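# Cap the marker fully and leave it on the desk

## Task

Press the cap completely onto the marker so it is fully seated, leave the capped marker lying on the desk on its own (not held in place by the robot), then open the gripper and back the robot away; the robot must stay upright and untilted, since a fall or lean counts as failure.

## Robot and tools

ROBOT. A LinearBot: a base that can drive forward, sideways and turn in place, with a column about 1.75 m high. A carriage rides the column over 1.0 m of travel (lift_m) and carries two identical six-joint arms, each ending in a two-finger gripper. The arm bases sit roughly 0.57 m + lift_m above the floor, 0.27 m forward of the column and 0.33 m to the left or right; some carriage parts hang about 0.15 m under them. A hand can reach 0.78 m from its shoulder but only about 0.38 m lower than its arm base. A hand is roughly 0.16 m long and 0.1 m wide (0.14 m with fingers open). Parked joints 1 to 6 are 0, 0.05, 0.05, 1.45, 0, 0; parked, the robot is about 0.95 m wide and 0.7 m long.

CAMERAS. carriage_camera is fixed on the carriage, facing forward and tilted about 20 degrees down. left_wrist_camera and right_wrist_camera look out beyond each hand's fingertips. Images are 896 by 504 pixels with (0, 0) at top left. Calibration (K, distortion, T_world_to_cam) is given relative to the base frame and is only approximate; wrist camera poses get worse with arm reading errors.

FRAMES. Base frame: origin on the floor below the base centre, x forward, y left, z up. left_hand and right_hand are reported in it as the point between that hand's finger pads, in metres, with quat_wxyz rotating base axes into hand axes. The hand's z axis runs along the fingers and the fingers open along its y axis; a hand pointing straight up with joints 1, 5, 6 at 0 reads (1, 0, 0, 0). Hand readings can be off, more so at long reach, and a level hand droops 10 to 17 cm under 1 kg. The odometry frame is the base frame where the scene began; base_odometry just integrates wheel rotation (slip included), heading positive to the left, in -3.142 to 3.142.

execute_actions. Argument actions: a list holding one action or nothing (empty list only returns state and pictures). An action may contain base, joints, or both; their motions start at once and may finish at different times; no action runs longer than 15 s. base holds exactly one relative move, measured from the base position in the latest reported state: translate_m (metres, -2 to 2, forward positive), strafe_m (metres, -2 to 2, left positive) or rotate_rad (radians, -6.3 to 6.3, counter-clockwise/left positive). joints is a single dictionary covering both arms and the lift, keyed by name, each value an absolute target: lift_m 0 to 1 m; for each arm (left_ and right_ prefixes, same ranges) joint1_rad -2.617 to 3.054 (swing about vertical, 0 ahead, positive left), joint2_rad 0 to 3.141 (shoulder: 0 upper arm pointing back level, 1.57 vertical, 3.14 forward level), joint3_rad 0 to 3.141 (elbow, 0 folded, 3.14 straight), joint4_rad -1.57 to 1.57 (wrist pitch, positive lifts fingertips), joint5_rad -1.57 to 1.57 (wrist yaw, positive swings fingertips to the RIGHT, opposite to joint1), joint6_rad -2.094 to 2.094 (roll about finger axis, positive clockwise seen from forearm), gripper_m 0 to 0.093 m (pad gap). Arm joints 1 to 3 move up to 1.8 rad/s, 4 to 6 up to 2.7 rad/s. A joint you omit may keep driving to an earlier target. Argument cameras: list of carriage_camera, left_wrist_camera, right_wrist_camera or all; null, omitted or ["all"] gives all, [] gives none. Any unknown key, name or out-of-range number rejects the whole call and nothing moves.

wait: seconds, 0 to 10; commands nothing and returns the same report as an empty action. zoom_image: camera plus region [x0, y0, x1, y1] in pixels of that camera's most recent full image, at most 504 by 504. read_manual: section "licences" only; no motion. finished_scene: scene = current scene number; ends the scene for good and reports whether the task succeeded, so only call it once the result is stable.

RESULTS. base_status and joint_status describe how the last accepted action ended: done (for the base, wheels turned the commanded amount, even if slipping; tiny moves may say done yet stop short), off_target (stopped away from target, may still push), contact_stop or time_out (target dropped, holding where it stopped), not_followed, or a line 'joint command not followed' with a cause when a self-collision check blocked an arm's targets (gripper targets still run; blocked targets may be retried on later actions). limit_stop_at_motor_heat marks keys halted by overheating; resend them. on_its_own lists things not commanded in this call; 'held at' is a held target, not the actual position. A gripper holding something normally shows off_target. motor_effort gives percent of maximum (positive toward larger joint values) with the action's peak in brackets; readings are noisy and biased. A lift effort that keeps dropping as the lift lowers means a hand or its load is resting on something. drive_wheels larger at rest than after free driving means the base is still pressing something. Joint torques are raw drive outputs with offsets and noise. ARM HIT means an arm struck the robot hard. MOTOR HOT appears from 75 °C; at 90 °C that arm is stopped 10 s; at 100 °C the arm goes limp and falls. Outstretched arms heat quickly. If a result reports a stop, the rest of the calls in that reply are skipped.

CAUTIONS. Arms and grippers never stop on contact and spring to target once freed; pads squeeze with about 45 to 60 N. Base and lift contact stops react late or not at all, and the base may coast up to 0.3 m after an arm touches something. After a blocked drive, reverse about 0.2 m (or undo the turn), again if still pressed. Never back into a table edge the column could strike. Keep the lift low, arms close and loads small: the robot can tip and cannot recover, and only images reveal a lean. Do not let the arms collide or press on each other; to untangle, move the blocked arm clear first, the other in a later action. Avoid dropping, slamming or pushing objects hard.

Each tool is called after "Call:" by a JSON object that holds its "op" and its "data".

## Session

Call:
{"op": "execute_actions", "data": {"actions": []}}

Scene clock: 0.00 s.
Joint torques (N m, as the arm reports them, + toward a larger angle): no reading
base_odometry: x=+0.000 y=+0.000 heading=+0.000 (m, m, rad; odometry frame)
base_status: not commanded
joint_positions: lift_m=+0.297 left_joint1_rad=-0.016 left_joint2_rad=+0.061 left_joint3_rad=+0.067 left_joint4_rad=+1.437 left_joint5_rad=-0.039 left_joint6_rad=-0.037 left_gripper_m=+0.095 right_joint1_rad=+0.007 right_joint2_rad=+0.043 right_joint3_rad=+0.027 right_joint4_rad=+1.417 right_joint5_rad=-0.019 right_joint6_rad=-0.014 right_gripper_m=+0.094
joint_status: not commanded
motor_effort: lift_m=+32 drive_wheels=+1 (%)
left_hand: x=+0.2922 y=+0.3176 z=+1.2776 quat_wxyz=(+0.997, -0.020, +0.064, -0.025) (m; base frame)
right_hand: x=+0.3033 y=-0.3078 z=+1.2659 quat_wxyz=(+0.996, -0.010, +0.085, -0.003) (m; base frame)
pictures: carriage_camera, left_wrist_camera, right_wrist_camera
Images, in order (width x height): carriage_camera 896x504, left_wrist_camera 896x504, right_wrist_camera 896x504.

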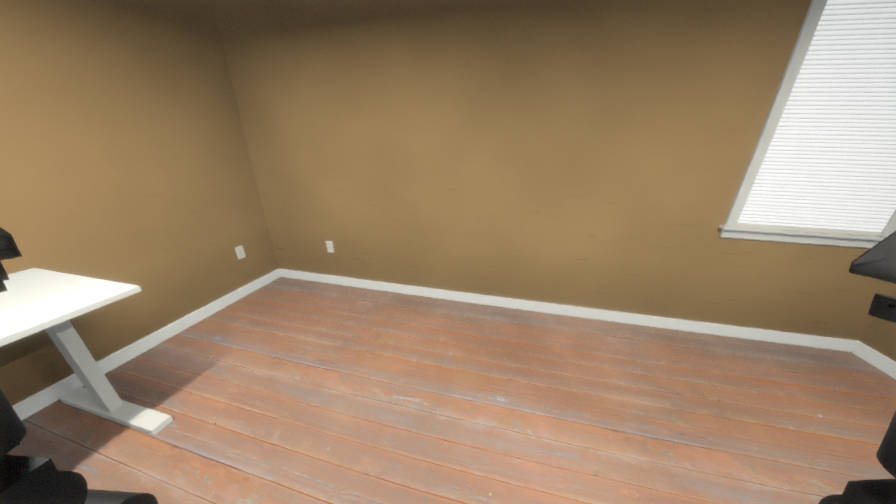

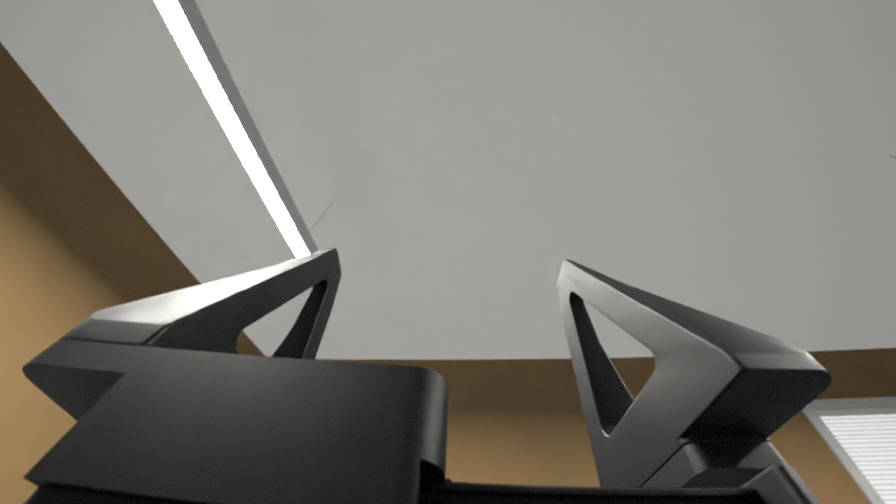

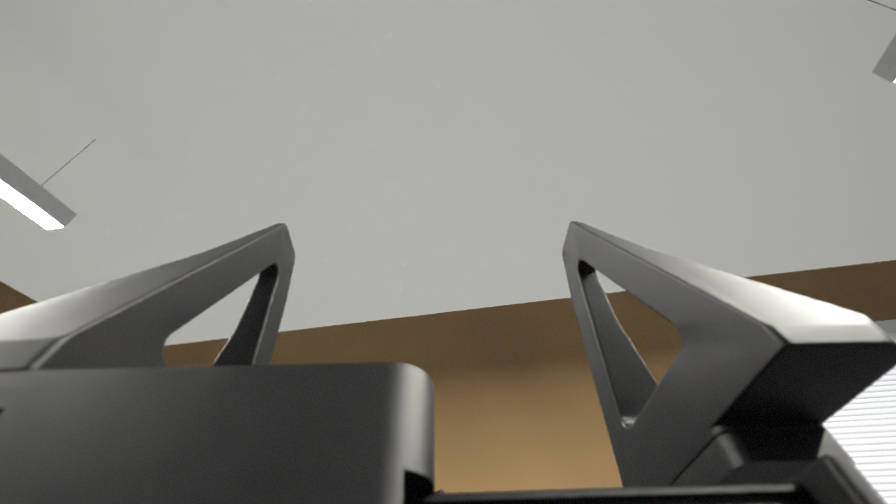

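Call:
{"op": "execute_actions", "data": {"actions": [{"base":{"rotate_rad":1.25}}], "cameras": ["carriage_camera"]}}

Scene clock: 3.67 s.
Joint torques (N m, as the arm reports them, + toward a larger angle): left_arm=[-0.39  4.18  7.28 -0.21 -0.04 -0.01] | right_arm=[0.03 4.7  7.23 0.01 0.03 0.09]
base_odometry: x=+0.000 y=+0.000 heading=+1.250 (m, m, rad; odometry frame)
base_status: done
joint_positions: lift_m=+0.297 left_joint1_rad=-0.016 left_joint2_rad=+0.061 left_joint3_rad=+0.067 left_joint4_rad=+1.437 left_joint5_rad=-0.039 left_joint6_rad=-0.037 left_gripper_m=+0.095 right_joint1_rad=+0.007 right_joint2_rad=+0.043 right_joint3_rad=+0.027 right_joint4_rad=+1.417 right_joint5_rad=-0.019 right_joint6_rad=-0.014 right_gripper_m=+0.094
joint_status: not commanded
motor_effort: lift_m=+31(31) drive_wheels=+3(10) (%)
left_hand: x=+0.2922 y=+0.3176 z=+1.2776 quat_wxyz=(+0.997, -0.020, +0.064, -0.025) (m; base frame)
right_hand: x=+0.3034 y=-0.3078 z=+1.2659 quat_wxyz=(+0.996, -0.010, +0.085, -0.003) (m; base frame)
pictures: carriage_camera
Images, in order (width x height): carriage_camera 896x504.

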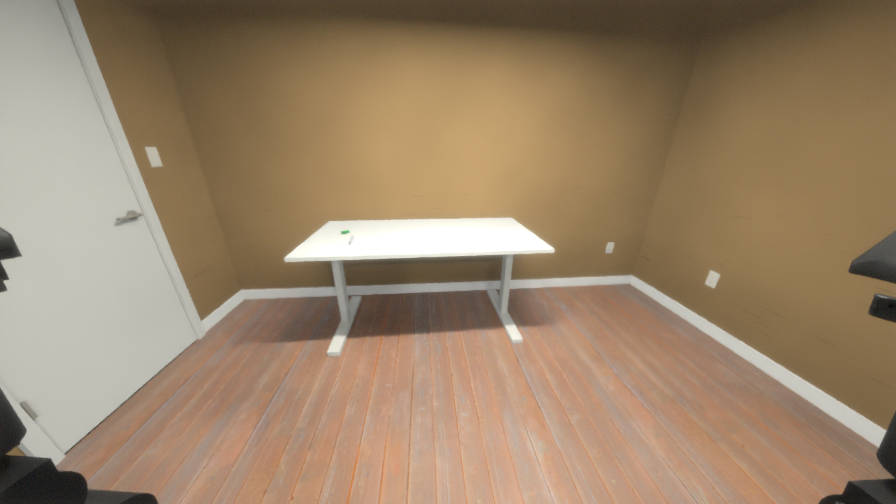

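Call:
{"op": "execute_actions", "data": {"actions": [{"base":{"strafe_m":0.6},"joints":{"lift_m":0.4}}], "cameras": []}}

Call:
{"op": "execute_actions", "data": {"actions": [{"base":{"translate_m":0.95}}], "cameras": ["carriage_camera"]}}

Call:
{"op": "zoom_image", "data": {"camera": "carriage_camera", "region": [350,250,550,400]}}

Scene clock: 9.20 s.
Joint torques (N m, as the arm reports them, + toward a larger angle): left_arm=[-0.38  4.19  7.24 -0.22 -0.05  0.  ] | right_arm=[-0.01  4.64  7.15  0.    0.03  0.08]
base_odometry: x=-0.570 y=+0.189 heading=+1.250 (m, m, rad; odometry frame)
base_status: done
joint_positions: lift_m=+0.400 left_joint1_rad=-0.016 left_joint2_rad=+0.061 left_joint3_rad=+0.067 left_joint4_rad=+1.437 left_joint5_rad=-0.039 left_joint6_rad=-0.037 left_gripper_m=+0.095 right_joint1_rad=+0.007 right_joint2_rad=+0.043 right_joint3_rad=+0.027 right_joint4_rad=+1.417 right_joint5_rad=-0.019 right_joint6_rad=-0.014 right_gripper_m=+0.094
joint_status: all done
motor_effort: lift_m=+32(40) drive_wheels=-4(12) (%)
left_hand: x=+0.2922 y=+0.3176 z=+1.3802 quat_wxyz=(+0.997, -0.020, +0.064, -0.025) (m; base frame)
right_hand: x=+0.3034 y=-0.3078 z=+1.3684 quat_wxyz=(+0.996, -0.010, +0.085, -0.003) (m; base frame)
pictures: none
No camera images: the call's "cameras" was empty. Leave "cameras" out to get every camera's image.

Scene clock: 13.47 s.
Joint torques (N m, as the arm reports them, + toward a larger angle): left_arm=[-0.47  4.26  7.33 -0.2  -0.05 -0.01] | right_arm=[0.06 4.59 7.23 0.01 0.02 0.1 ]
base_odometry: x=-0.271 y=+1.091 heading=+1.251 (m, m, rad; odometry frame)
base_status: done
joint_positions: lift_m=+0.400 left_joint1_rad=-0.016 left_joint2_rad=+0.061 left_joint3_rad=+0.067 left_joint4_rad=+1.437 left_joint5_rad=-0.039 left_joint6_rad=-0.037 left_gripper_m=+0.095 right_joint1_rad=+0.007 right_joint2_rad=+0.043 right_joint3_rad=+0.027 right_joint4_rad=+1.417 right_joint5_rad=-0.019 right_joint6_rad=-0.014 right_gripper_m=+0.094
joint_status: not commanded
motor_effort: lift_m=+32(33) drive_wheels=-4(11) (%)
left_hand: x=+0.2921 y=+0.3176 z=+1.3802 quat_wxyz=(+0.997, -0.020, +0.064, -0.025) (m; base frame)
right_hand: x=+0.3033 y=-0.3078 z=+1.3684 quat_wxyz=(+0.996, -0.010, +0.085, -0.003) (m; base frame)
pictures: carriage_camera
camera_calibration (this result's frames):
carriage_camera: T_world_to_cam=[[0.0198054, -0.999667, 0.0165363, -0.0266153], [-0.358609, -0.0225418, -0.933216, 1.33943], [0.933278, 0.0125526, -0.358936, 0.313074], [0, 0, 0, 1]] pos_world=[0.188675, -0.000343101, 1.36279]
Images, in order (width x height): carriage_camera 896x504.

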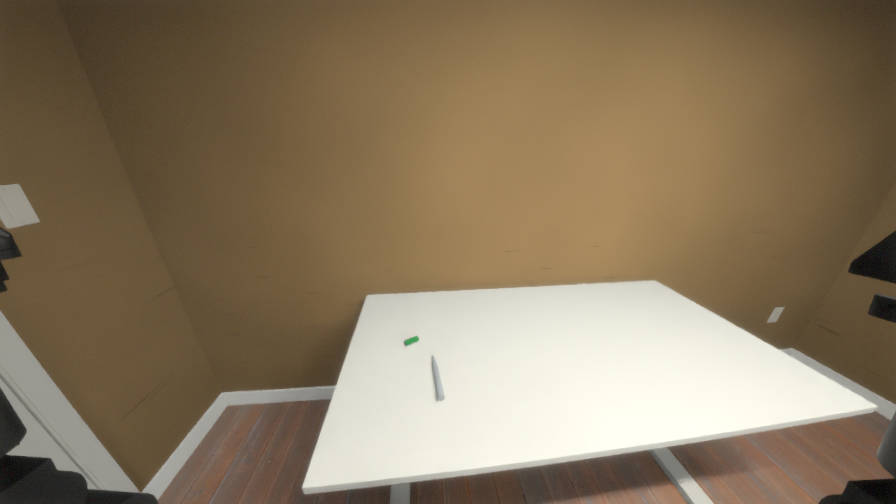

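Region (350, 250, 550, 400) of carriage_camera's 896x504 image, scaled by 2.520, with more detail than that image has; it fills the top 378 rows of this view, and the rest is white.

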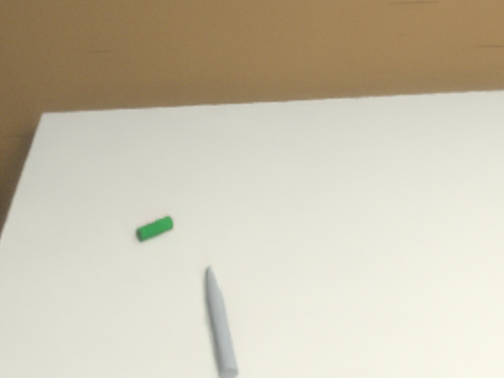

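Call:
{"op": "execute_actions", "data": {"actions": [{"base":{"strafe_m":0.07},"joints":{"left_joint2_rad":1.8,"left_joint3_rad":1.877,"left_joint4_rad":-0.806,"left_joint6_rad":2.09}}], "cameras": []}}

Call:
{"op": "execute_actions", "data": {"actions": [{"base":{"translate_m":0.15},"joints":{"lift_m":0.43,"left_joint1_rad":-0.84,"left_joint2_rad":2.642,"left_joint5_rad":0}}], "cameras": ["carriage_camera","left_wrist_camera"]}}

Scene clock: 29.10 s.
Joint torques (N m, as the arm reports them, + toward a larger angle): left_arm=[ -0.45 -10.17  10.36   1.97  -0.07  -0.03] | right_arm=[0.07 4.63 7.17 0.01 0.02 0.1 ]
base_odometry: x=-0.338 y=+1.113 heading=+1.251 (m, m, rad; odometry frame)
base_status: done
joint_positions: lift_m=+0.400 left_joint1_rad=-0.016 left_joint2_rad=+1.795 left_joint3_rad=+1.865 left_joint4_rad=-0.793 left_joint5_rad=-0.039 left_joint6_rad=+2.086 left_gripper_m=+0.095 right_joint1_rad=+0.007 right_joint2_rad=+0.043 right_joint3_rad=+0.027 right_joint4_rad=+1.417 right_joint5_rad=-0.019 right_joint6_rad=-0.014 right_gripper_m=+0.094
joint_status: all done
motor_effort: lift_m=+33(32) drive_wheels=+1(9) (%)
left_hand: x=+0.7629 y=+0.3102 z=+1.2307 quat_wxyz=(+0.195, +0.787, +0.460, +0.363) (m; base frame)
right_hand: x=+0.3033 y=-0.3078 z=+1.3684 quat_wxyz=(+0.996, -0.010, +0.085, -0.003) (m; base frame)
pictures: none
No camera images: the call's "cameras" was empty. Leave "cameras" out to get every camera's image.

Scene clock: 31.03 s.
Joint torques (N m, as the arm reports them, + toward a larger angle): left_arm=[ -0.16 -15.61   6.86   0.32  -0.06   0.03] | right_arm=[0.05 4.66 7.12 0.02 0.02 0.08]
base_odometry: x=-0.291 y=+1.255 heading=+1.251 (m, m, rad; odometry frame)
base_status: done
joint_positions: lift_m=+0.430 left_joint1_rad=-0.844 left_joint2_rad=+2.641 left_joint3_rad=+1.880 left_joint4_rad=-0.797 left_joint5_rad=+0.004 left_joint6_rad=+2.086 left_gripper_m=+0.095 right_joint1_rad=+0.007 right_joint2_rad=+0.043 right_joint3_rad=+0.027 right_joint4_rad=+1.417 right_joint5_rad=-0.019 right_joint6_rad=-0.014 right_gripper_m=+0.094
joint_status: all done
motor_effort: lift_m=+31(39) drive_wheels=-3(9) (%)
left_hand: x=+0.5737 y=-0.0429 z=+0.8440 quat_wxyz=(+0.006, +0.994, +0.106, +0.002) (m; base frame)
right_hand: x=+0.3033 y=-0.3078 z=+1.3985 quat_wxyz=(+0.996, -0.010, +0.085, -0.003) (m; base frame)
pictures: carriage_camera, left_wrist_camera
camera_calibration (this result's frames):
carriage_camera: T_world_to_cam=[[0.0198054, -0.999667, 0.0165363, -0.0271118], [-0.358609, -0.0225418, -0.933216, 1.36746], [0.933278, 0.0125526, -0.358936, 0.323852], [0, 0, 0, 1]] pos_world=[0.188675, -0.000343101, 1.39282]
left_wrist_camera: T_world_to_cam=[[-0.23206, 0.97137, -0.0508694, 0.222284], [0.813213, 0.222439, 0.537779, -0.899895], [0.533698, 0.0834291, -0.84155, 0.529973], [0, 0, 0, 1]] pos_world=[0.500544, -0.0599638, 0.941251]
Images, in order (width x height): carriage_camera 896x504, left_wrist_camera 896x504.

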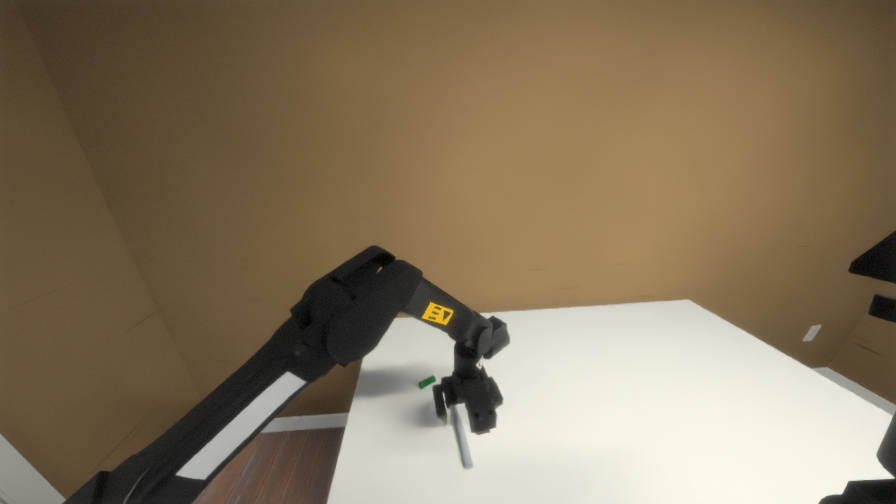

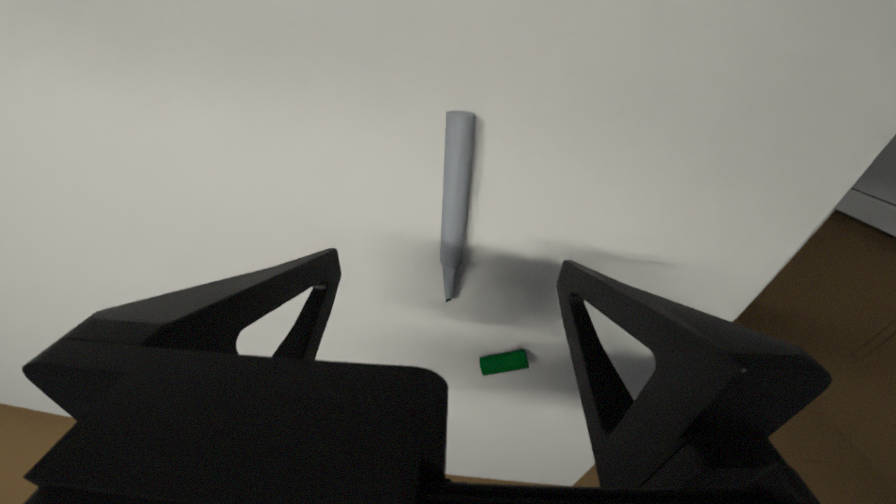

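Call:
{"op": "zoom_image", "data": {"camera": "left_wrist_camera", "region": [420,240,580,400]}}

Call:
{"op": "execute_actions", "data": {"actions": [{"joints":{"lift_m":0.345,"left_gripper_m":0.05}}], "cameras": ["carriage_camera","left_wrist_camera"]}}

Region (420, 240, 580, 400) of left_wrist_camera's 896x504 image, scaled by 3.150, with more detail than that image has.

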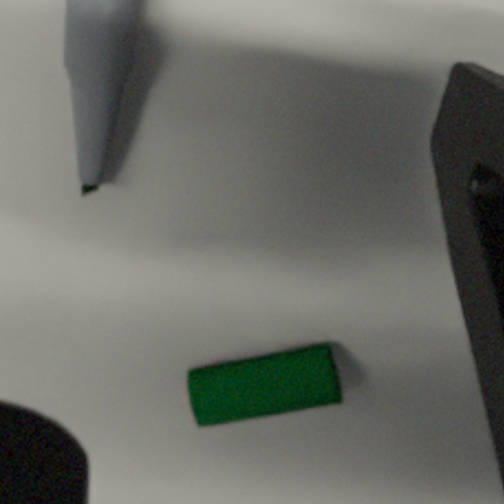

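Scene clock: 33.77 s.
Joint torques (N m, as the arm reports them, + toward a larger angle): left_arm=[ -0.28 -15.76   6.81   0.35  -0.06   0.01] | right_arm=[0.01 4.66 7.05 0.   0.01 0.09]
base_odometry: x=-0.291 y=+1.255 heading=+1.251 (m, m, rad; odometry frame)
base_status: not commanded
joint_positions: lift_m=+0.345 left_joint1_rad=-0.844 left_joint2_rad=+2.640 left_joint3_rad=+1.880 left_joint4_rad=-0.802 left_joint5_rad=+0.001 left_joint6_rad=+2.087 left_gripper_m=+0.050 right_joint1_rad=+0.007 right_joint2_rad=+0.043 right_joint3_rad=+0.027 right_joint4_rad=+1.417 right_joint5_rad=-0.019 right_joint6_rad=-0.014 right_gripper_m=+0.094
joint_status: all done
motor_effort: lift_m=+30(30) drive_wheels=-2(3) (%)
left_hand: x=+0.5734 y=-0.0418 z=+0.7597 quat_wxyz=(+0.004, +0.994, +0.105, +0.002) (m; base frame)
right_hand: x=+0.3033 y=-0.3078 z=+1.3136 quat_wxyz=(+0.996, -0.010, +0.085, -0.003) (m; base frame)
pictures: carriage_camera, left_wrist_camera
camera_calibration (this result's frames):
carriage_camera: T_world_to_cam=[[0.0198054, -0.999667, 0.0165363, -0.0257092], [-0.358609, -0.0225418, -0.933216, 1.2883], [0.933278, 0.0125526, -0.358936, 0.293406], [0, 0, 0, 1]] pos_world=[0.188675, -0.000343101, 1.308]
left_wrist_camera: T_world_to_cam=[[-0.231755, 0.97169, -0.0459142, 0.212943], [0.813716, 0.219509, 0.538222, -0.855256], [0.533063, 0.0873743, -0.841552, 0.459636], [0, 0, 0, 1]] pos_world=[0.500271, -0.0593385, 0.856902]
Images, in order (width x height): carriage_camera 896x504, left_wrist_camera 896x504.

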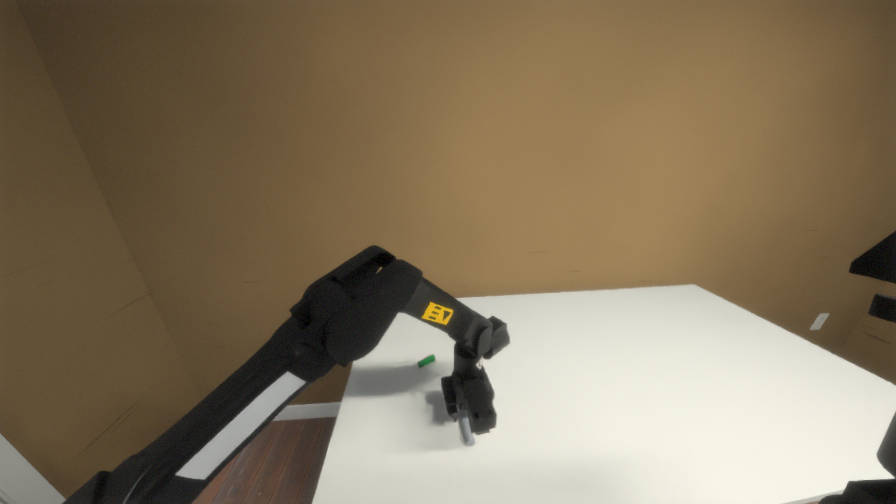

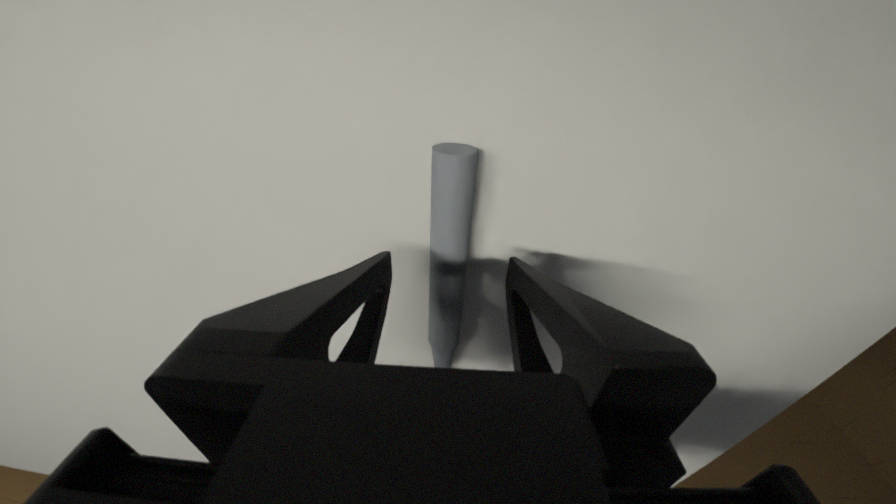

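Call:
{"op": "execute_actions", "data": {"actions": [{"base":{"translate_m":-0.02},"joints":{"lift_m":0.33}}], "cameras": ["left_wrist_camera"]}}

Call:
{"op": "execute_actions", "data": {"actions": [{"joints":{"left_gripper_m":0}}], "cameras": ["left_wrist_camera"]}}

Scene clock: 37.00 s.
Joint torques (N m, as the arm reports them, + toward a larger angle): left_arm=[ -0.34 -15.96   6.99   0.36  -0.05   0.02] | right_arm=[ 0.04  4.72  7.22 -0.01  0.03  0.1 ]
base_odometry: x=-0.297 y=+1.236 heading=+1.251 (m, m, rad; odometry frame)
base_status: done
joint_positions: lift_m=+0.330 left_joint1_rad=-0.843 left_joint2_rad=+2.643 left_joint3_rad=+1.880 left_joint4_rad=-0.802 left_joint5_rad=+0.001 left_joint6_rad=+2.087 left_gripper_m=+0.050 right_joint1_rad=+0.007 right_joint2_rad=+0.043 right_joint3_rad=+0.027 right_joint4_rad=+1.417 right_joint5_rad=-0.019 right_joint6_rad=-0.014 right_gripper_m=+0.094
joint_status: all done
motor_effort: lift_m=+29(30) drive_wheels=+1(5) (%)
left_hand: x=+0.5733 y=-0.0408 z=+0.7431 quat_wxyz=(+0.002, +0.994, +0.106, +0.001) (m; base frame)
right_hand: x=+0.3033 y=-0.3078 z=+1.2987 quat_wxyz=(+0.996, -0.010, +0.085, -0.003) (m; base frame)
pictures: left_wrist_camera
camera_calibration (this result's frames):
left_wrist_camera: T_world_to_cam=[[-0.232947, 0.971559, -0.0425317, 0.209291], [0.814385, 0.218792, 0.5375, -0.846424], [0.531519, 0.090572, -0.84219, 0.447151], [0, 0, 0, 1]] pos_world=[0.5004, -0.0586464, 0.84044]
Images, in order (width x height): left_wrist_camera 896x504.

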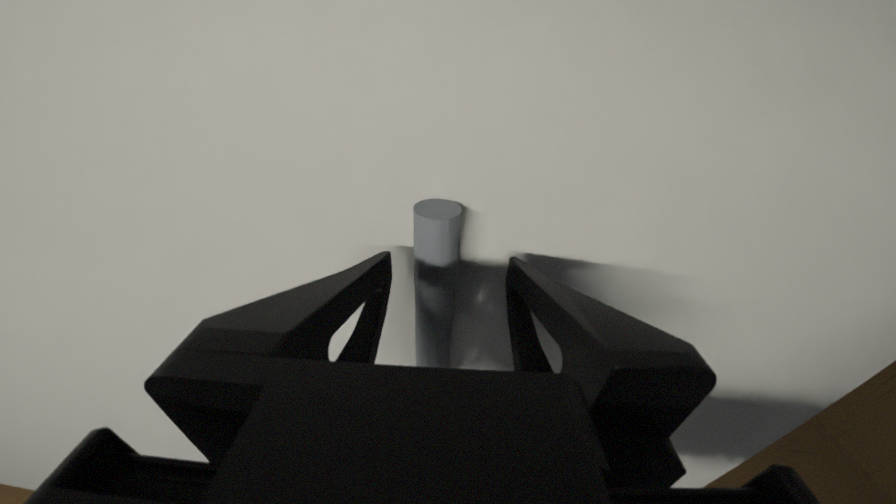

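Scene clock: 37.67 s.
Joint torques (N m, as the arm reports them, + toward a larger angle): left_arm=[ -0.2  -14.56   7.05   0.42  -0.04   0.02] | right_arm=[0.   4.65 7.14 0.   0.04 0.1 ]
base_odometry: x=-0.297 y=+1.236 heading=+1.251 (m, m, rad; odometry frame)
base_status: not commanded
joint_positions: lift_m=+0.330 left_joint1_rad=-0.843 left_joint2_rad=+2.627 left_joint3_rad=+1.880 left_joint4_rad=-0.805 left_joint5_rad=+0.001 left_joint6_rad=+2.087 left_gripper_m=+0.001 right_joint1_rad=+0.007 right_joint2_rad=+0.043 right_joint3_rad=+0.027 right_joint4_rad=+1.417 right_joint5_rad=-0.019 right_joint6_rad=-0.014 right_gripper_m=+0.094
joint_status: all done
motor_effort: lift_m=+29(29) drive_wheels=+1(2) (%)
left_hand: x=+0.5755 y=-0.0433 z=+0.7507 quat_wxyz=(+0.008, +0.994, +0.106, +0.005) (m; base frame)
right_hand: x=+0.3033 y=-0.3078 z=+1.2987 quat_wxyz=(+0.996, -0.010, +0.085, -0.003) (m; base frame)
pictures: left_wrist_camera
camera_calibration (this result's frames):
left_wrist_camera: T_world_to_cam=[[-0.231771, 0.971226, -0.0547902, 0.221072], [0.809771, 0.223838, 0.542372, -0.852497], [0.53903, 0.0813383, -0.83835, 0.445027], [0, 0, 0, 1]] pos_world=[0.501682, -0.0600875, 0.847572]
Images, in order (width x height): left_wrist_camera 896x504.

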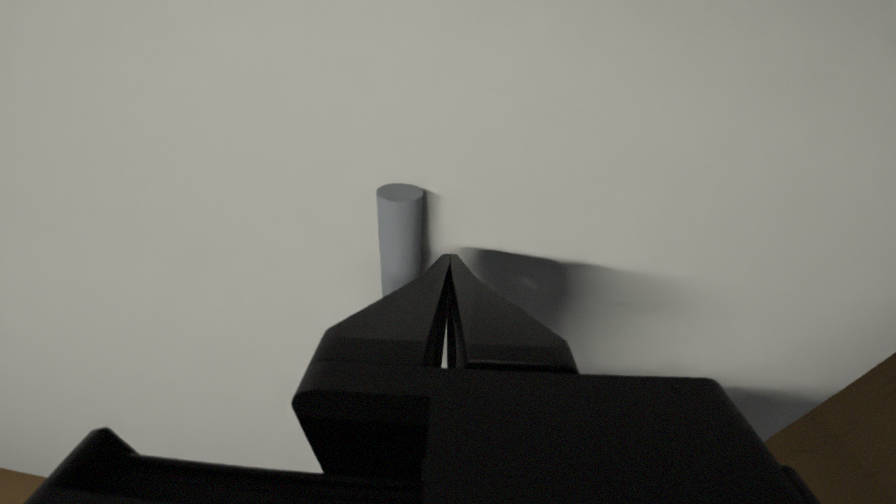

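Too high.

Call:
{"op": "execute_actions", "data": {"actions": [{"joints":{"lift_m":0.35}}], "cameras": []}}

Call:
{"op": "execute_actions", "data": {"actions": [{"base":{"strafe_m":-0.02},"joints":{"left_gripper_m":0.07}}], "cameras": []}}

Call:
{"op": "execute_actions", "data": {"actions": [{"joints":{"lift_m":0.312}}], "cameras": ["left_wrist_camera"]}}

Scene clock: 40.70 s.
Joint torques (N m, as the arm reports them, + toward a larger angle): left_arm=[ -0.28 -15.     7.11   0.41  -0.04   0.01] | right_arm=[ 0.01  4.69  7.26 -0.02  0.03  0.1 ]
base_odometry: x=-0.297 y=+1.236 heading=+1.251 (m, m, rad; odometry frame)
base_status: not commanded
joint_positions: lift_m=+0.350 left_joint1_rad=-0.843 left_joint2_rad=+2.633 left_joint3_rad=+1.880 left_joint4_rad=-0.805 left_joint5_rad=+0.001 left_joint6_rad=+2.087 left_gripper_m=+0.001 right_joint1_rad=+0.007 right_joint2_rad=+0.043 right_joint3_rad=+0.027 right_joint4_rad=+1.417 right_joint5_rad=-0.019 right_joint6_rad=-0.014 right_gripper_m=+0.094
joint_status: all done
motor_effort: lift_m=+33(40) drive_wheels=+1(2) (%)
left_hand: x=+0.5745 y=-0.0421 z=+0.7676 quat_wxyz=(+0.005, +0.994, +0.106, +0.003) (m; base frame)
right_hand: x=+0.3033 y=-0.3078 z=+1.3184 quat_wxyz=(+0.996, -0.010, +0.085, -0.003) (m; base frame)
pictures: none
No camera images: the call's "cameras" was empty. Leave "cameras" out to get every camera's image.

Scene clock: 41.57 s.
Joint torques (N m, as the arm reports them, + toward a larger angle): left_arm=[ -0.11 -15.11   7.     0.41   0.     0.01] | right_arm=[ 0.04  4.65  7.17 -0.01  0.06  0.09]
base_odometry: x=-0.278 y=+1.230 heading=+1.252 (m, m, rad; odometry frame)
base_status: done
joint_positions: lift_m=+0.350 left_joint1_rad=-0.842 left_joint2_rad=+2.633 left_joint3_rad=+1.880 left_joint4_rad=-0.805 left_joint5_rad=+0.001 left_joint6_rad=+2.087 left_gripper_m=+0.070 right_joint1_rad=+0.007 right_joint2_rad=+0.043 right_joint3_rad=+0.027 right_joint4_rad=+1.417 right_joint5_rad=-0.019 right_joint6_rad=-0.014 right_gripper_m=+0.094
joint_status: all done
motor_effort: lift_m=+33(33) drive_wheels=+2(7) (%)
left_hand: x=+0.5748 y=-0.0419 z=+0.7676 quat_wxyz=(+0.005, +0.994, +0.106, +0.003) (m; base frame)
right_hand: x=+0.3033 y=-0.3078 z=+1.3184 quat_wxyz=(+0.996, -0.010, +0.085, -0.003) (m; base frame)
pictures: none
No camera images: the call's "cameras" was empty. Leave "cameras" out to get every camera's image.

Scene clock: 42.23 s.
Joint torques (N m, as the arm reports them, + toward a larger angle): left_arm=[ -0.29 -15.29   6.79   0.39  -0.03   0.06] | right_arm=[0.03 4.66 7.2  0.   0.02 0.09]
base_odometry: x=-0.278 y=+1.230 heading=+1.252 (m, m, rad; odometry frame)
base_status: not commanded
joint_positions: lift_m=+0.312 left_joint1_rad=-0.842 left_joint2_rad=+2.635 left_joint3_rad=+1.880 left_joint4_rad=-0.806 left_joint5_rad=+0.000 left_joint6_rad=+2.088 left_gripper_m=+0.070 right_joint1_rad=+0.007 right_joint2_rad=+0.043 right_joint3_rad=+0.027 right_joint4_rad=+1.417 right_joint5_rad=-0.019 right_joint6_rad=-0.014 right_gripper_m=+0.094
joint_status: all done
motor_effort: lift_m=+28(29) drive_wheels=-3(2) (%)
left_hand: x=+0.5744 y=-0.0412 z=+0.7290 quat_wxyz=(+0.004, +0.994, +0.106, +0.003) (m; base frame)
right_hand: x=+0.3033 y=-0.3078 z=+1.2807 quat_wxyz=(+0.996, -0.010, +0.085, -0.003) (m; base frame)
pictures: left_wrist_camera
camera_calibration (this result's frames):
left_wrist_camera: T_world_to_cam=[[-0.232433, 0.971531, -0.0458595, 0.21148], [0.812653, 0.219897, 0.539667, -0.840114], [0.534387, 0.0881684, -0.840629, 0.431836], [0, 0, 0, 1]] pos_world=[0.501109, -0.0587953, 0.826093]
Images, in order (width x height): left_wrist_camera 896x504.

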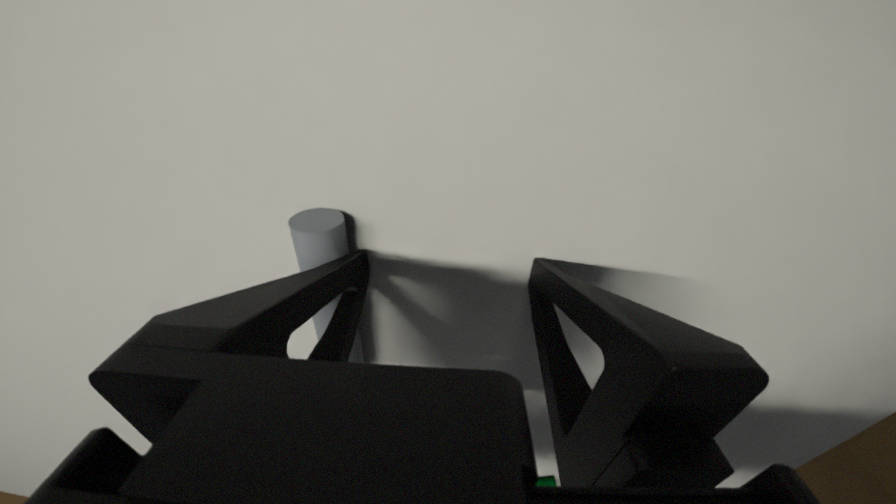

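Call:
{"op": "execute_actions", "data": {"actions": [{"joints":{"lift_m":0.36}}], "cameras": []}}

Call:
{"op": "execute_actions", "data": {"actions": [{"base":{"strafe_m":-0.052}}], "cameras": ["left_wrist_camera"]}}

Scene clock: 44.23 s.
Joint torques (N m, as the arm reports them, + toward a larger angle): left_arm=[ -0.48 -15.02   6.78   0.38  -0.03   0.02] | right_arm=[0.03 4.66 7.12 0.   0.03 0.09]
base_odometry: x=-0.278 y=+1.230 heading=+1.252 (m, m, rad; odometry frame)
base_status: not commanded
joint_positions: lift_m=+0.360 left_joint1_rad=-0.842 left_joint2_rad=+2.633 left_joint3_rad=+1.880 left_joint4_rad=-0.806 left_joint5_rad=+0.000 left_joint6_rad=+2.088 left_gripper_m=+0.070 right_joint1_rad=+0.007 right_joint2_rad=+0.043 right_joint3_rad=+0.027 right_joint4_rad=+1.417 right_joint5_rad=-0.019 right_joint6_rad=-0.014 right_gripper_m=+0.094
joint_status: all done
motor_effort: lift_m=+33(39) drive_wheels=+2(2) (%)
left_hand: x=+0.5748 y=-0.0417 z=+0.7777 quat_wxyz=(+0.005, +0.994, +0.106, +0.003) (m; base frame)
right_hand: x=+0.3033 y=-0.3078 z=+1.3284 quat_wxyz=(+0.996, -0.010, +0.085, -0.003) (m; base frame)
pictures: none
No camera images: the call's "cameras" was empty. Leave "cameras" out to get every camera's image.

Scene clock: 45.43 s.
Joint torques (N m, as the arm reports them, + toward a larger angle): left_arm=[ -0.38 -14.99   6.89   0.4   -0.02   0.  ] | right_arm=[0.03 4.68 7.17 0.   0.03 0.09]
base_odometry: x=-0.229 y=+1.214 heading=+1.252 (m, m, rad; odometry frame)
base_status: done
joint_positions: lift_m=+0.360 left_joint1_rad=-0.841 left_joint2_rad=+2.633 left_joint3_rad=+1.880 left_joint4_rad=-0.806 left_joint5_rad=+0.000 left_joint6_rad=+2.088 left_gripper_m=+0.070 right_joint1_rad=+0.007 right_joint2_rad=+0.043 right_joint3_rad=+0.027 right_joint4_rad=+1.417 right_joint5_rad=-0.019 right_joint6_rad=-0.014 right_gripper_m=+0.094
joint_status: not commanded
motor_effort: lift_m=+33(33) drive_wheels=-2(8) (%)
left_hand: x=+0.5750 y=-0.0414 z=+0.7777 quat_wxyz=(+0.005, +0.994, +0.106, +0.003) (m; base frame)
right_hand: x=+0.3033 y=-0.3078 z=+1.3284 quat_wxyz=(+0.996, -0.010, +0.085, -0.003) (m; base frame)
pictures: left_wrist_camera
camera_calibration (this result's frames):
left_wrist_camera: T_world_to_cam=[[-0.233103, 0.971273, -0.0478725, 0.215969], [0.811661, 0.221438, 0.540528, -0.866919], [0.535601, 0.0871423, -0.839963, 0.471202], [0, 0, 0, 1]] pos_world=[0.501611, -0.0588575, 0.874725]
Images, in order (width x height): left_wrist_camera 896x504.

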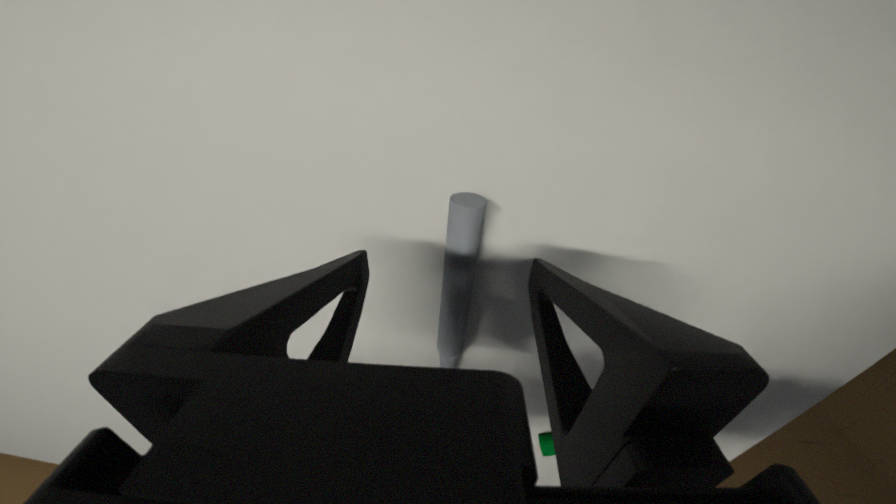

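Call:
{"op": "execute_actions", "data": {"actions": [{"base":{"translate_m":0.012},"joints":{"lift_m":0.312}}], "cameras": ["left_wrist_camera"]}}

Call:
{"op": "execute_actions", "data": {"actions": [{"joints":{"left_gripper_m":0}}], "cameras": ["left_wrist_camera"]}}

Call:
{"op": "execute_actions", "data": {"actions": [{"joints":{"lift_m":0.42}}], "cameras": []}}

Scene clock: 48.00 s.
Joint torques (N m, as the arm reports them, + toward a larger angle): left_arm=[ -0.41 -15.09   6.83   0.41  -0.02   0.02] | right_arm=[-0.01  4.7   7.06  0.02  0.03  0.09]
base_odometry: x=-0.225 y=+1.225 heading=+1.252 (m, m, rad; odometry frame)
base_status: done
joint_positions: lift_m=+0.312 left_joint1_rad=-0.840 left_joint2_rad=+2.635 left_joint3_rad=+1.880 left_joint4_rad=-0.806 left_joint5_rad=+0.000 left_joint6_rad=+2.088 left_gripper_m=+0.070 right_joint1_rad=+0.007 right_joint2_rad=+0.043 right_joint3_rad=+0.027 right_joint4_rad=+1.416 right_joint5_rad=-0.019 right_joint6_rad=-0.014 right_gripper_m=+0.094
joint_status: all done
motor_effort: lift_m=+28(30) drive_wheels=+2(3) (%)
left_hand: x=+0.5752 y=-0.0409 z=+0.7291 quat_wxyz=(+0.004, +0.994, +0.107, +0.003) (m; base frame)
right_hand: x=+0.3035 y=-0.3078 z=+1.2807 quat_wxyz=(+0.996, -0.010, +0.085, -0.003) (m; base frame)
pictures: left_wrist_camera
camera_calibration (this result's frames):
left_wrist_camera: T_world_to_cam=[[-0.23387, 0.971146, -0.0466853, 0.212814], [0.81175, 0.221462, 0.540385, -0.840838], [0.535132, 0.0884831, -0.840122, 0.4307], [0, 0, 0, 1]] pos_world=[0.50184, -0.0585698, 0.826152]
Images, in order (width x height): left_wrist_camera 896x504.

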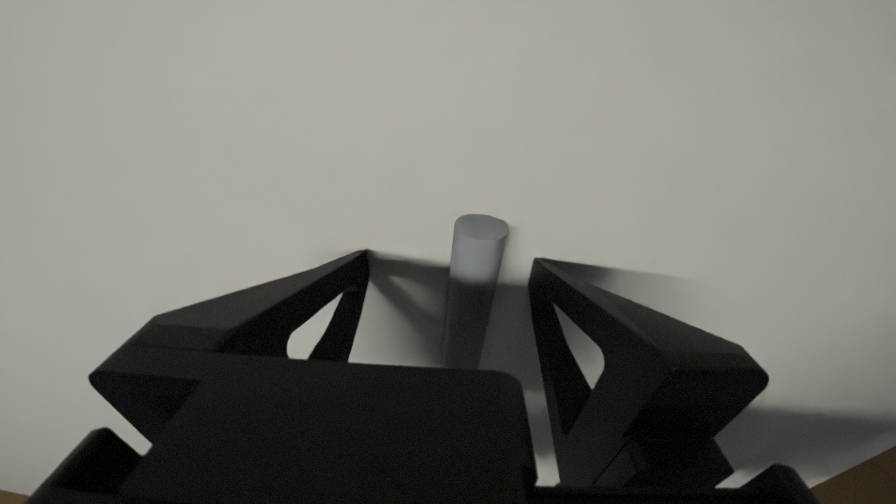

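Scene clock: 48.67 s.
Joint torques (N m, as the arm reports them, + toward a larger angle): left_arm=[ -0.36 -15.39   6.92   0.44  -0.03   0.02] | right_arm=[0.02 4.7  7.11 0.02 0.03 0.09]
base_odometry: x=-0.225 y=+1.225 heading=+1.252 (m, m, rad; odometry frame)
base_status: not commanded
joint_positions: lift_m=+0.312 left_joint1_rad=-0.840 left_joint2_rad=+2.635 left_joint3_rad=+1.880 left_joint4_rad=-0.809 left_joint5_rad=-0.001 left_joint6_rad=+2.088 left_gripper_m=+0.018 right_joint1_rad=+0.007 right_joint2_rad=+0.043 right_joint3_rad=+0.027 right_joint4_rad=+1.416 right_joint5_rad=-0.019 right_joint6_rad=-0.014 right_gripper_m=+0.094
joint_status: left_gripper_m off_target (ended at +0.018, target +0.000)
motor_effort: lift_m=+27(28) drive_wheels=+2(2) (%)
left_hand: x=+0.5746 y=-0.0402 z=+0.7291 quat_wxyz=(+0.003, +0.994, +0.106, +0.002) (m; base frame)
right_hand: x=+0.3035 y=-0.3078 z=+1.2807 quat_wxyz=(+0.996, -0.010, +0.085, -0.003) (m; base frame)
pictures: left_wrist_camera
camera_calibration (this result's frames):
left_wrist_camera: T_world_to_cam=[[-0.233223, 0.971451, -0.0434818, 0.209345], [0.812998, 0.219324, 0.53938, -0.840635], [0.533517, 0.0904449, -0.840939, 0.432513], [0, 0, 0, 1]] pos_world=[0.501506, -0.058115, 0.826241]
Images, in order (width x height): left_wrist_camera 896x504.

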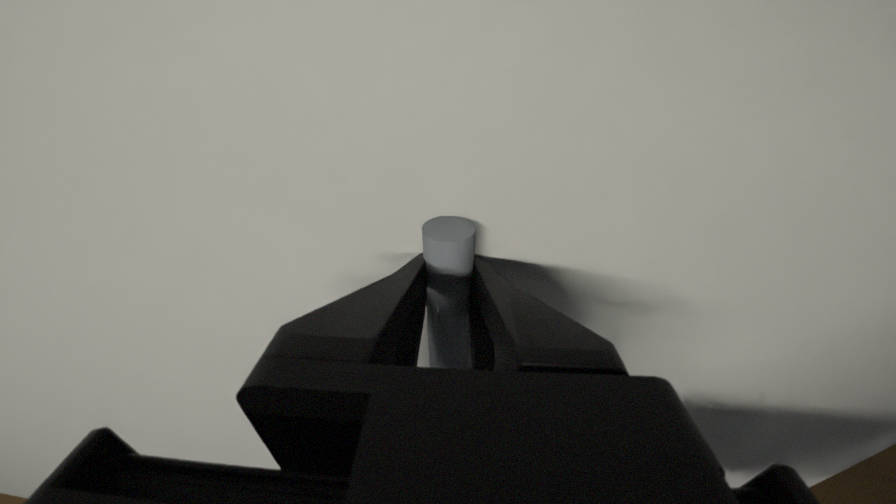

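Scene clock: 49.63 s.
Joint torques (N m, as the arm reports them, + toward a larger angle): left_arm=[ -0.36 -15.2    6.74   0.41  -0.04   0.01] | right_arm=[0.02 4.61 7.13 0.   0.02 0.1 ]
base_odometry: x=-0.225 y=+1.225 heading=+1.252 (m, m, rad; odometry frame)
base_status: not commanded
joint_positions: lift_m=+0.420 left_joint1_rad=-0.840 left_joint2_rad=+2.635 left_joint3_rad=+1.880 left_joint4_rad=-0.806 left_joint5_rad=+0.000 left_joint6_rad=+2.088 left_gripper_m=+0.018 right_joint1_rad=+0.007 right_joint2_rad=+0.043 right_joint3_rad=+0.027 right_joint4_rad=+1.416 right_joint5_rad=-0.019 right_joint6_rad=-0.014 right_gripper_m=+0.094
joint_status: all done
motor_effort: lift_m=+33(39) drive_wheels=+2(2) (%)
left_hand: x=+0.5749 y=-0.0409 z=+0.8368 quat_wxyz=(+0.004, +0.994, +0.106, +0.003) (m; base frame)
right_hand: x=+0.3036 y=-0.3078 z=+1.3883 quat_wxyz=(+0.996, -0.010, +0.085, -0.003) (m; base frame)
pictures: none
No camera images: the call's "cameras" was empty. Leave "cameras" out to get every camera's image.

Call:
{"op": "execute_actions", "data": {"actions": [{"base":{"strafe_m":0.25},"joints":{"left_joint1_rad":-0.1,"left_joint2_rad":1.2,"left_joint3_rad":1.0,"left_joint4_rad":0.2,"left_joint6_rad":-1.57,"right_joint2_rad":1.8,"right_joint3_rad":1.877,"right_joint4_rad":-0.506,"right_joint5_rad":0,"right_joint6_rad":1.4}}], "cameras": ["carriage_camera"]}}

Call:
{"op": "execute_actions", "data": {"actions": [{"joints":{"lift_m":0.38,"right_joint1_rad":0.357,"right_joint2_rad":2.642}}]}}

Scene clock: 55.73 s.
Joint torques (N m, as the arm reports them, + toward a larger angle): left_arm=[-0.02 -4.91  8.52  2.45 -0.05  0.01] | right_arm=[  0.01 -10.42  10.04   2.48   0.11   0.07]
base_odometry: x=-0.462 y=+1.304 heading=+1.251 (m, m, rad; odometry frame)
base_status: done
joint_positions: lift_m=+0.420 left_joint1_rad=-0.105 left_joint2_rad=+1.199 left_joint3_rad=+1.015 left_joint4_rad=+0.208 left_joint5_rad=-0.005 left_joint6_rad=-1.565 left_gripper_m=+0.018 right_joint1_rad=+0.007 right_joint2_rad=+1.791 right_joint3_rad=+1.866 right_joint4_rad=-0.492 right_joint5_rad=-0.004 right_joint6_rad=+1.395 right_gripper_m=+0.094
joint_status: all done
motor_effort: lift_m=+32(33) drive_wheels=-1(7) (%)
left_hand: x=+0.6792 y=+0.2679 z=+1.3445 quat_wxyz=(+0.481, -0.467, +0.520, -0.529) (m; base frame)
right_hand: x=+0.8019 y=-0.3068 z=+1.3151 quat_wxyz=(+0.416, +0.535, +0.645, +0.353) (m; base frame)
pictures: carriage_camera
camera_calibration (this result's frames):
carriage_camera: T_world_to_cam=[[0.0198054, -0.999667, 0.0165363, -0.0269454], [-0.358609, -0.0225418, -0.933216, 1.35807], [0.933278, 0.0125526, -0.358936, 0.320241], [0, 0, 0, 1]] pos_world=[0.188675, -0.000343101, 1.38276]
Images, in order (width x height): carriage_camera 896x504.

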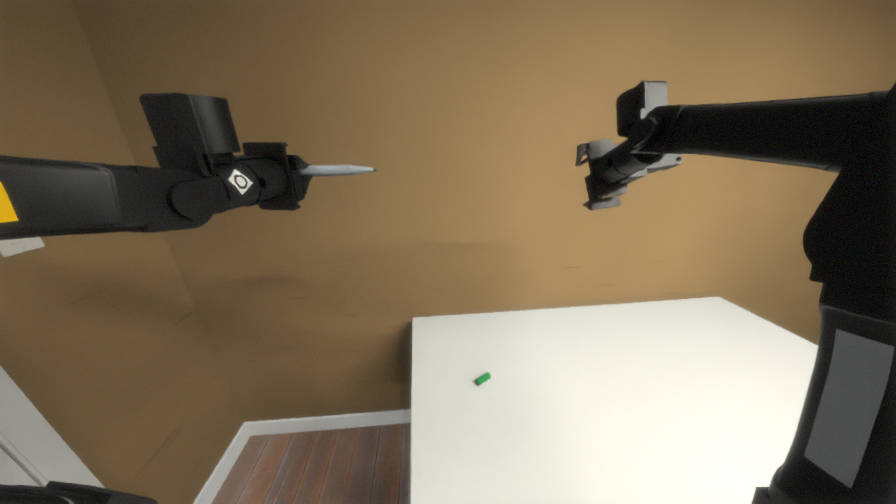

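Scene clock: 57.07 s.
Joint torques (N m, as the arm reports them, + toward a larger angle): left_arm=[-0.13 -4.99  9.48  2.58 -0.05  0.  ] | right_arm=[ -0.26 -16.87   6.96   1.25   0.13   0.13]
base_odometry: x=-0.462 y=+1.304 heading=+1.251 (m, m, rad; odometry frame)
base_status: not commanded
joint_positions: lift_m=+0.380 left_joint1_rad=-0.105 left_joint2_rad=+1.199 left_joint3_rad=+1.005 left_joint4_rad=+0.195 left_joint5_rad=-0.005 left_joint6_rad=-1.565 left_gripper_m=+0.018 right_joint1_rad=+0.361 right_joint2_rad=+2.640 right_joint3_rad=+1.886 right_joint4_rad=-0.506 right_joint5_rad=-0.002 right_joint6_rad=+1.395 right_gripper_m=+0.094
joint_status: all done
motor_effort: lift_m=+29(29) drive_wheels=-2(2) (%)
left_hand: x=+0.6793 y=+0.2678 z=+1.2968 quat_wxyz=(+0.476, -0.472, +0.526, -0.523) (m; base frame)
right_hand: x=+0.7708 y=-0.1181 z=+0.8080 quat_wxyz=(+0.098, +0.488, +0.859, +0.120) (m; base frame)
pictures: carriage_camera, left_wrist_camera, right_wrist_camera
camera_calibration (this result's frames):
carriage_camera: T_world_to_cam=[[0.0198054, -0.999667, 0.0165363, -0.0262887], [-0.358609, -0.0225418, -0.933216, 1.321], [0.933278, 0.0125526, -0.358936, 0.305986], [0, 0, 0, 1]] pos_world=[0.188675, -0.000343101, 1.34305]
left_wrist_camera: T_world_to_cam=[[0.0385066, 0.0130567, 0.999173, -1.32088], [-0.618235, -0.785254, 0.0340872, 0.597056], [0.785049, -0.619036, -0.0221653, -0.216507], [0, 0, 0, 1]] pos_world=[0.589952, 0.352062, 1.29464]
right_wrist_camera: T_world_to_cam=[[-0.825981, -0.494658, -0.270313, 0.792543], [-0.554649, 0.627602, 0.546334, 0.062331], [-0.100599, 0.60119, -0.792749, 0.915505], [0, 0, 0, 1]] pos_world=[0.781296, -0.197474, 0.905946]
Images, in order (width x height): carriage_camera 896x504, left_wrist_camera 896x504, right_wrist_camera 896x504.

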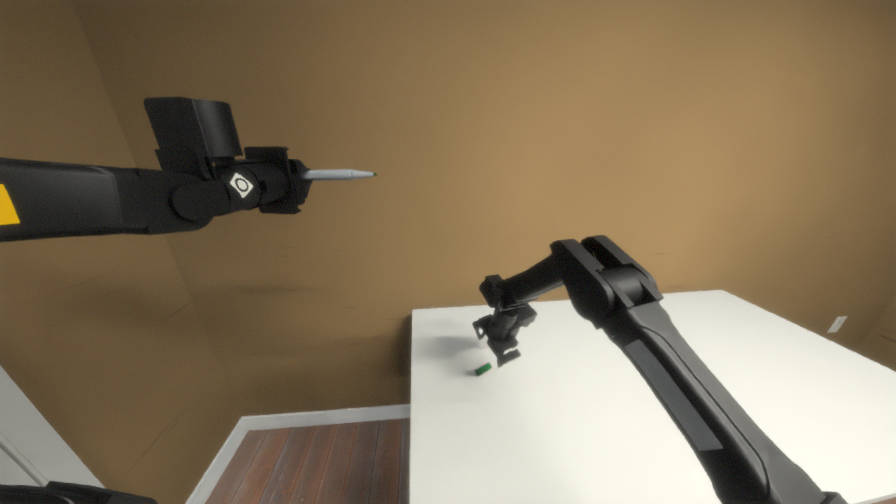

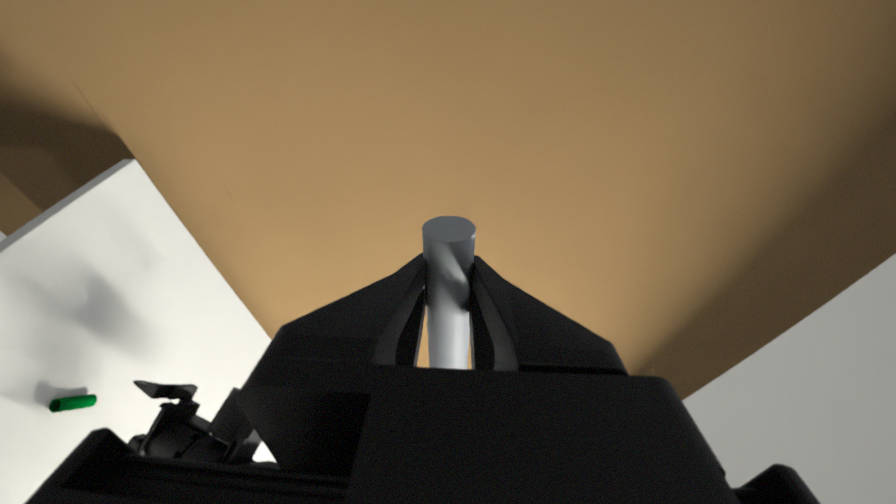

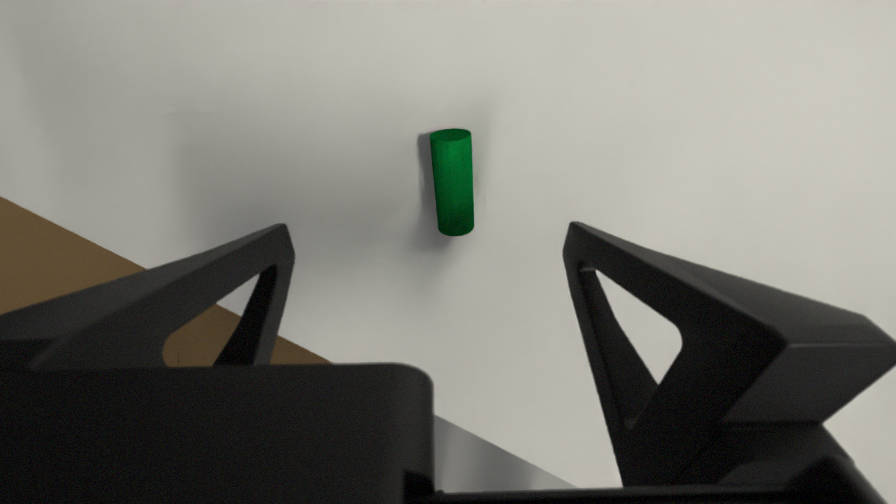

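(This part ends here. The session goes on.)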